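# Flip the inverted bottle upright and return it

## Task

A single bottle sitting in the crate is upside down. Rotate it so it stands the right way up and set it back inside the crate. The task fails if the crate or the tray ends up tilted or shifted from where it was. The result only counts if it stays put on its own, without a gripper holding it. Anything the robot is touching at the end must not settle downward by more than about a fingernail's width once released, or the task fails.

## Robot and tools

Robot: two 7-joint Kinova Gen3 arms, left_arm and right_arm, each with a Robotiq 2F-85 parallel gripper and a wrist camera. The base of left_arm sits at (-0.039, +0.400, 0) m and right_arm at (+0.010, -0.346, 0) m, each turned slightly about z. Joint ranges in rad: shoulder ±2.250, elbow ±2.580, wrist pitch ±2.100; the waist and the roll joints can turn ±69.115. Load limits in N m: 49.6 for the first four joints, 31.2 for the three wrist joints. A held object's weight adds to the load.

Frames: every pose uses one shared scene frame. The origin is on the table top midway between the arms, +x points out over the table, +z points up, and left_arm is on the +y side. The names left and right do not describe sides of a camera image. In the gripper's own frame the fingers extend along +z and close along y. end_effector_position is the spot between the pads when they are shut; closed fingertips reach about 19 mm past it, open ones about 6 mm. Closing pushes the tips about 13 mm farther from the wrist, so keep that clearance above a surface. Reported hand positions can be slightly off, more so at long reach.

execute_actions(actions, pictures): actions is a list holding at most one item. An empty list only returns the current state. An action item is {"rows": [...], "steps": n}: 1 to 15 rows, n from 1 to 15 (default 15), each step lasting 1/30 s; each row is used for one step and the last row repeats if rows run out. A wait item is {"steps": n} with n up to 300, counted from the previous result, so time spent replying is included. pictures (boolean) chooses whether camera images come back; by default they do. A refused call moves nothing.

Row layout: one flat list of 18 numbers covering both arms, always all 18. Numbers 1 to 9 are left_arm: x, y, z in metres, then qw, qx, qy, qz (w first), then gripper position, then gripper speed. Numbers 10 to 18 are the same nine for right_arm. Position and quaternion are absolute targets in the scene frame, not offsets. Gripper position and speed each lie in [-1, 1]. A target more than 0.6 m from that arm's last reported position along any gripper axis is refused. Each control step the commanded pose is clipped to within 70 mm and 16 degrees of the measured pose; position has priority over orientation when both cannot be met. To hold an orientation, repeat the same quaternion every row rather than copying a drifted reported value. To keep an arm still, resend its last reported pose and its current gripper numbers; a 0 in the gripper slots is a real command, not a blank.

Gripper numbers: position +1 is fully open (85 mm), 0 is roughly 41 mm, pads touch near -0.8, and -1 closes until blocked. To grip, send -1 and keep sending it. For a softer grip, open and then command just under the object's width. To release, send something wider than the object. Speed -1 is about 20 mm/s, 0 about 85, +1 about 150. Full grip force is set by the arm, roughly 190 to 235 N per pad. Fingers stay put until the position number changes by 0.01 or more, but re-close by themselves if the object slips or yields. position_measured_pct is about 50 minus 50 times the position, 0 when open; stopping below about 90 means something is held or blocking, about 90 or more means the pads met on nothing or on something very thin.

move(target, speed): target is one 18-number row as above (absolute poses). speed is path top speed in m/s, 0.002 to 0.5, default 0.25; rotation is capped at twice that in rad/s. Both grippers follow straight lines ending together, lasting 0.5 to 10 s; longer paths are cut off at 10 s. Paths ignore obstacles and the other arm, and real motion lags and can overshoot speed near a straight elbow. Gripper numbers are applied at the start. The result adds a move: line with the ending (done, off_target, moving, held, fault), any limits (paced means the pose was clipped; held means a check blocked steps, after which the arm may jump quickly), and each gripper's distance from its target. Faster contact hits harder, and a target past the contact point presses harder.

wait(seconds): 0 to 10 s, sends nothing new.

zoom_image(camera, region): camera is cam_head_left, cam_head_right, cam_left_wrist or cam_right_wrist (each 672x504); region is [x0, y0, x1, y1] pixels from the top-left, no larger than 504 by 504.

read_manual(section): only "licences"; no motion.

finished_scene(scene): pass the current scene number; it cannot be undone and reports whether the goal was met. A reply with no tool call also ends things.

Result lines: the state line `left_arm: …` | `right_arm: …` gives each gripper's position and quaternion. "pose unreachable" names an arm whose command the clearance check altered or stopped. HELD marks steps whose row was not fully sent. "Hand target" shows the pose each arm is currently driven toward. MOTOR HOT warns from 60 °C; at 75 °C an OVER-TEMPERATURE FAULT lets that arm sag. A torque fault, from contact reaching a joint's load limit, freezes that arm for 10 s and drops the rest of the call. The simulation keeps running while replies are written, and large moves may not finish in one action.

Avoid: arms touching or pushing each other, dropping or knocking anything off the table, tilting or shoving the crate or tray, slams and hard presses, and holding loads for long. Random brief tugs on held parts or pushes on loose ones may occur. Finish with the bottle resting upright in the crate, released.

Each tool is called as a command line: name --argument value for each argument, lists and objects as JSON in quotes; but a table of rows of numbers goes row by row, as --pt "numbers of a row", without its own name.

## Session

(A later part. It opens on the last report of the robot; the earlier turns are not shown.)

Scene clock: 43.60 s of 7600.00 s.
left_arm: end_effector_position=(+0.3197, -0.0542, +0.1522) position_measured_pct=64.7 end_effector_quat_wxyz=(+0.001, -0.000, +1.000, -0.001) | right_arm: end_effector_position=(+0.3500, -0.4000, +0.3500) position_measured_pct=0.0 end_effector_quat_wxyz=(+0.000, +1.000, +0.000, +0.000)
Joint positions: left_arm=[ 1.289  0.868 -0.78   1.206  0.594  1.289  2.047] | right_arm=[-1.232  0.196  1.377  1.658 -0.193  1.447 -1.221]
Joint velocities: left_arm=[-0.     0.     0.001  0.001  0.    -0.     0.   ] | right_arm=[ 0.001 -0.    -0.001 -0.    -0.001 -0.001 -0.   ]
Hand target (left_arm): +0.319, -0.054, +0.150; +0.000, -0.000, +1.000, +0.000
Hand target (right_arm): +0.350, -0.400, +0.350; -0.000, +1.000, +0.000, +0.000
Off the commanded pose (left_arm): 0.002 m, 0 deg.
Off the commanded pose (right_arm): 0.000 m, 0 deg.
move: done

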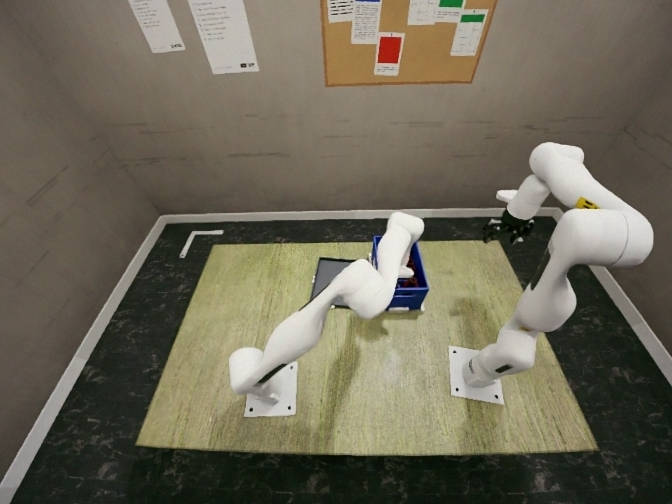

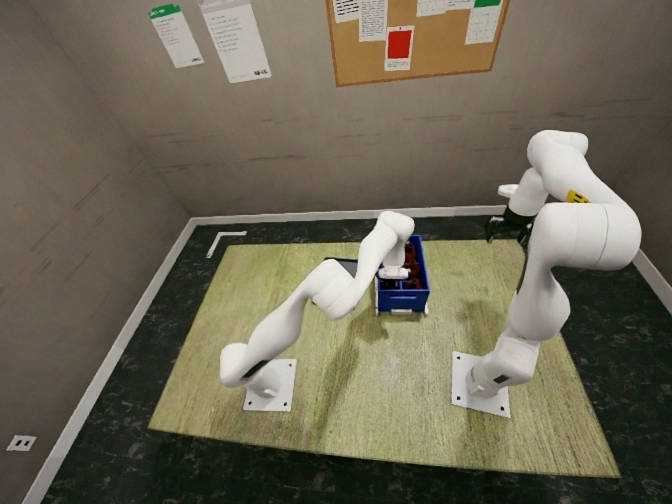

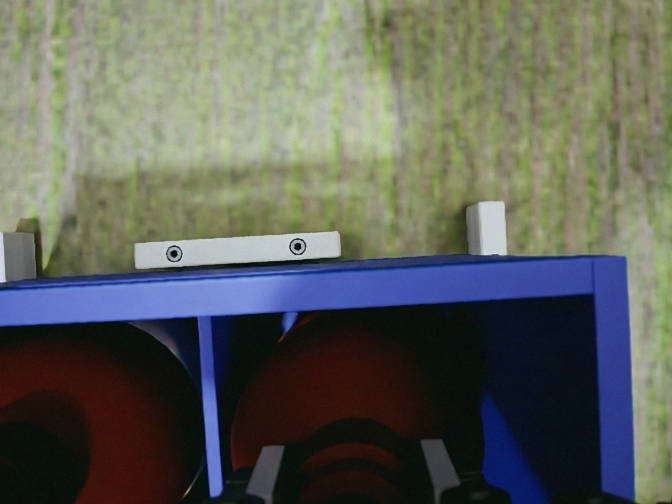

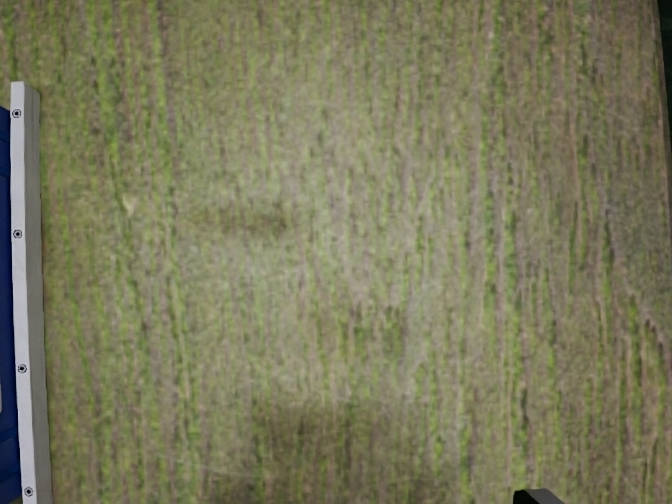

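move --target '[0.319,-0.054,0.154,0,0,1,0,-0.08,-0.6, 0.35,-0.4,0.35,0,1,0,0,1,-0.3]' --speed 0.01

move --target '[0.319,-0.054,0.27,0,0,1,0,-0.08,-0.6, 0.35,-0.4,0.35,0,1,0,0,1,-0.3]' --speed 0.12

Scene clock: 45.20 s of 7600.00 s.
left_arm: end_effector_position=(+0.3190, -0.0540, +0.1540) position_measured_pct=54.0 end_effector_quat_wxyz=(-0.000, +0.000, +1.000, -0.000) | right_arm: end_effector_position=(+0.3500, -0.4000, +0.3500) position_measured_pct=0.0 end_effector_quat_wxyz=(+0.000, +1.000, +0.000, +0.000)
Joint positions: left_arm=[ 1.289  0.866 -0.781  1.201  0.591  1.297  2.05 ] | right_arm=[-1.232  0.196  1.377  1.658 -0.193  1.447 -1.221]
Joint velocities: left_arm=[-0.     0.     0.     0.001 -0.001 -0.001 -0.001] | right_arm=[-0.     0.001 -0.001 -0.    -0.     0.    -0.   ]
Hand target (left_arm): +0.319, -0.054, +0.154; -0.000, +0.000, +1.000, -0.000
Hand target (right_arm): +0.350, -0.400, +0.350; -0.000, +1.000, +0.000, -0.000
Off the commanded pose (left_arm): 0.000 m, 0 deg.
Off the commanded pose (right_arm): 0.000 m, 0 deg.
move: done

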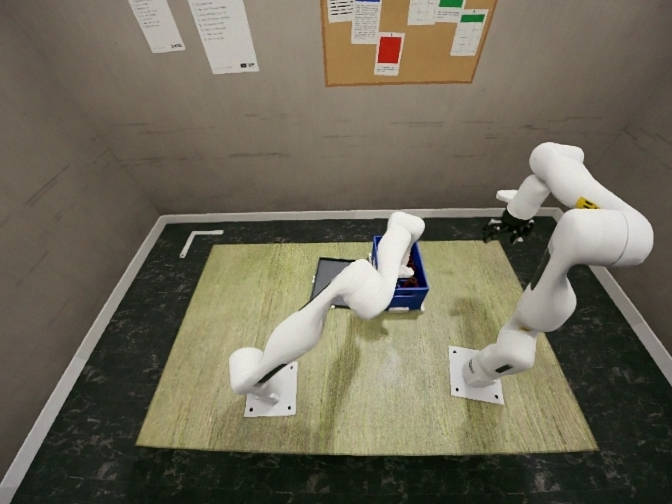

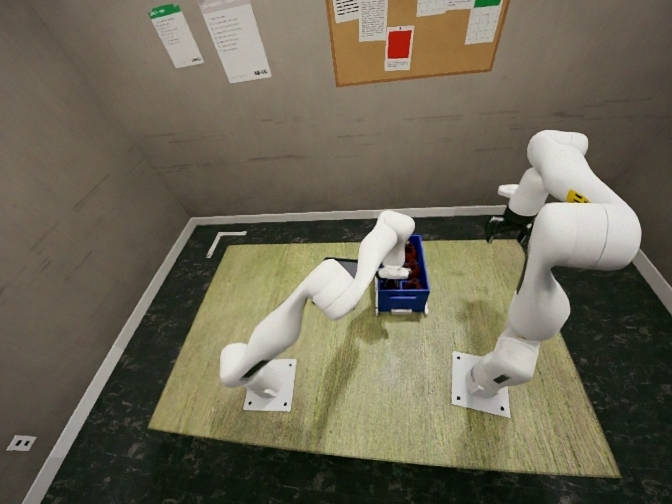

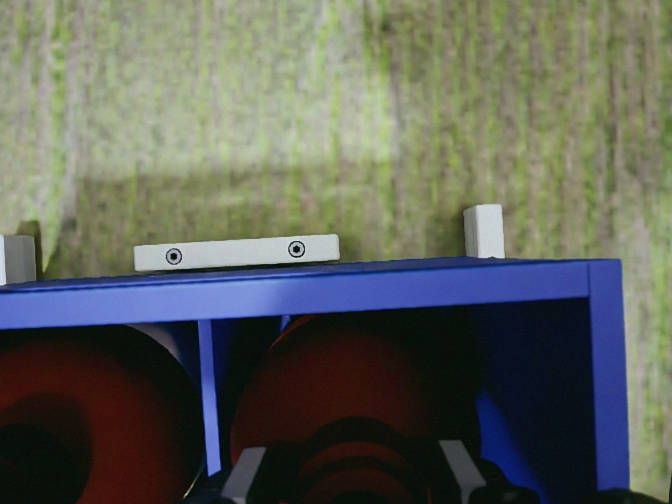

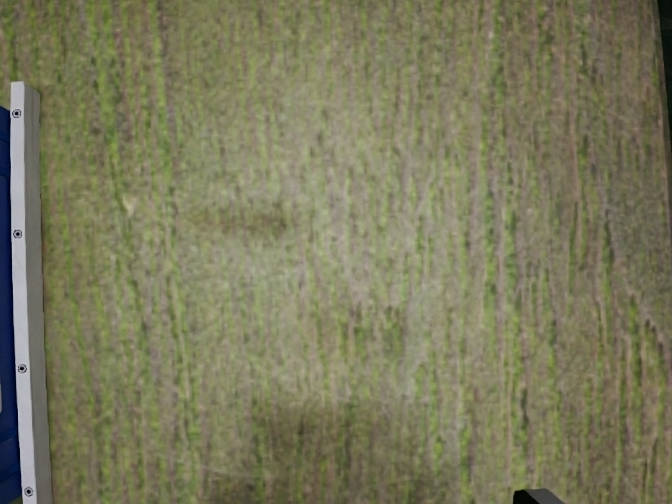

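Scene clock: 46.50 s of 7600.00 s.
left_arm: end_effector_position=(+0.3186, -0.0542, +0.2700) position_measured_pct=54.0 end_effector_quat_wxyz=(-0.000, +0.000, +1.000, -0.000) | right_arm: end_effector_position=(+0.3500, -0.4000, +0.3500) position_measured_pct=0.0 end_effector_quat_wxyz=(+0.000, +1.000, +0.000, +0.000)
Joint positions: left_arm=[ 1.255  0.776 -0.807  0.966  0.531  1.579  2.128] | right_arm=[-1.232  0.196  1.377  1.658 -0.193  1.447 -1.221]
Joint velocities: left_arm=[-0.003  0.001 -0.    -0.001 -0.     0.    -0.001] | right_arm=[-0.     0.001  0.    -0.     0.    -0.001  0.   ]
Hand target (left_arm): +0.319, -0.054, +0.270; -0.000, +0.000, +1.000, -0.000
Hand target (right_arm): +0.350, -0.400, +0.350; -0.000, +1.000, +0.000, +0.000
Off the commanded pose (left_arm): 0.000 m, 0 deg.
Off the commanded pose (right_arm): 0.000 m, 0 deg.
move: done

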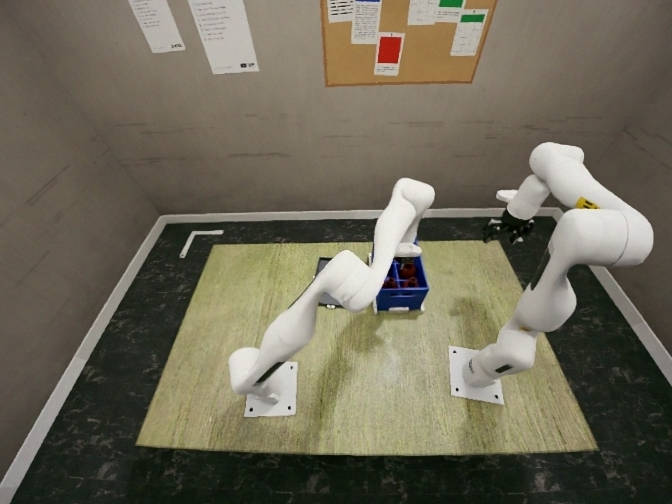

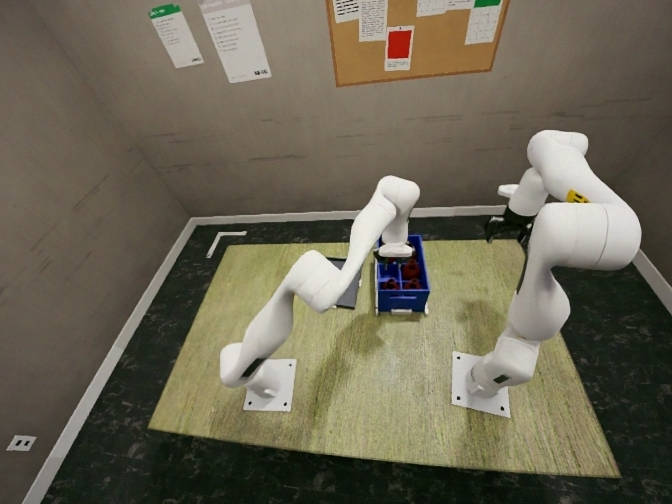

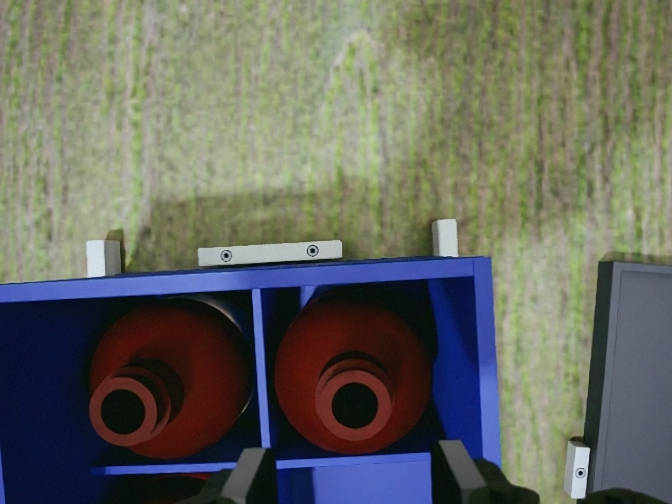

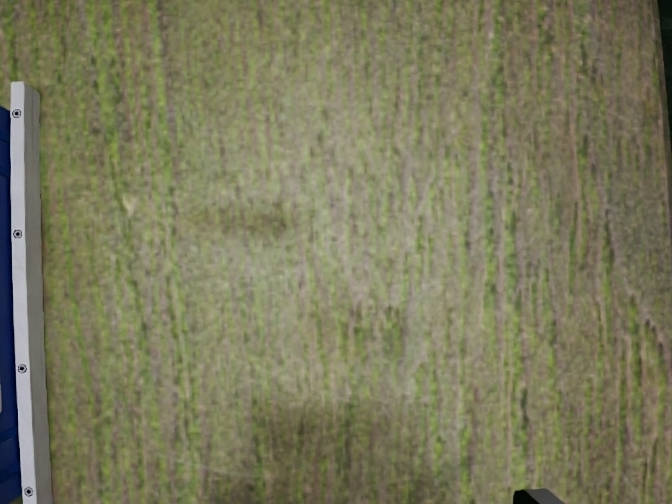

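finished_scene --scene 1

The scene is finished: the task was done.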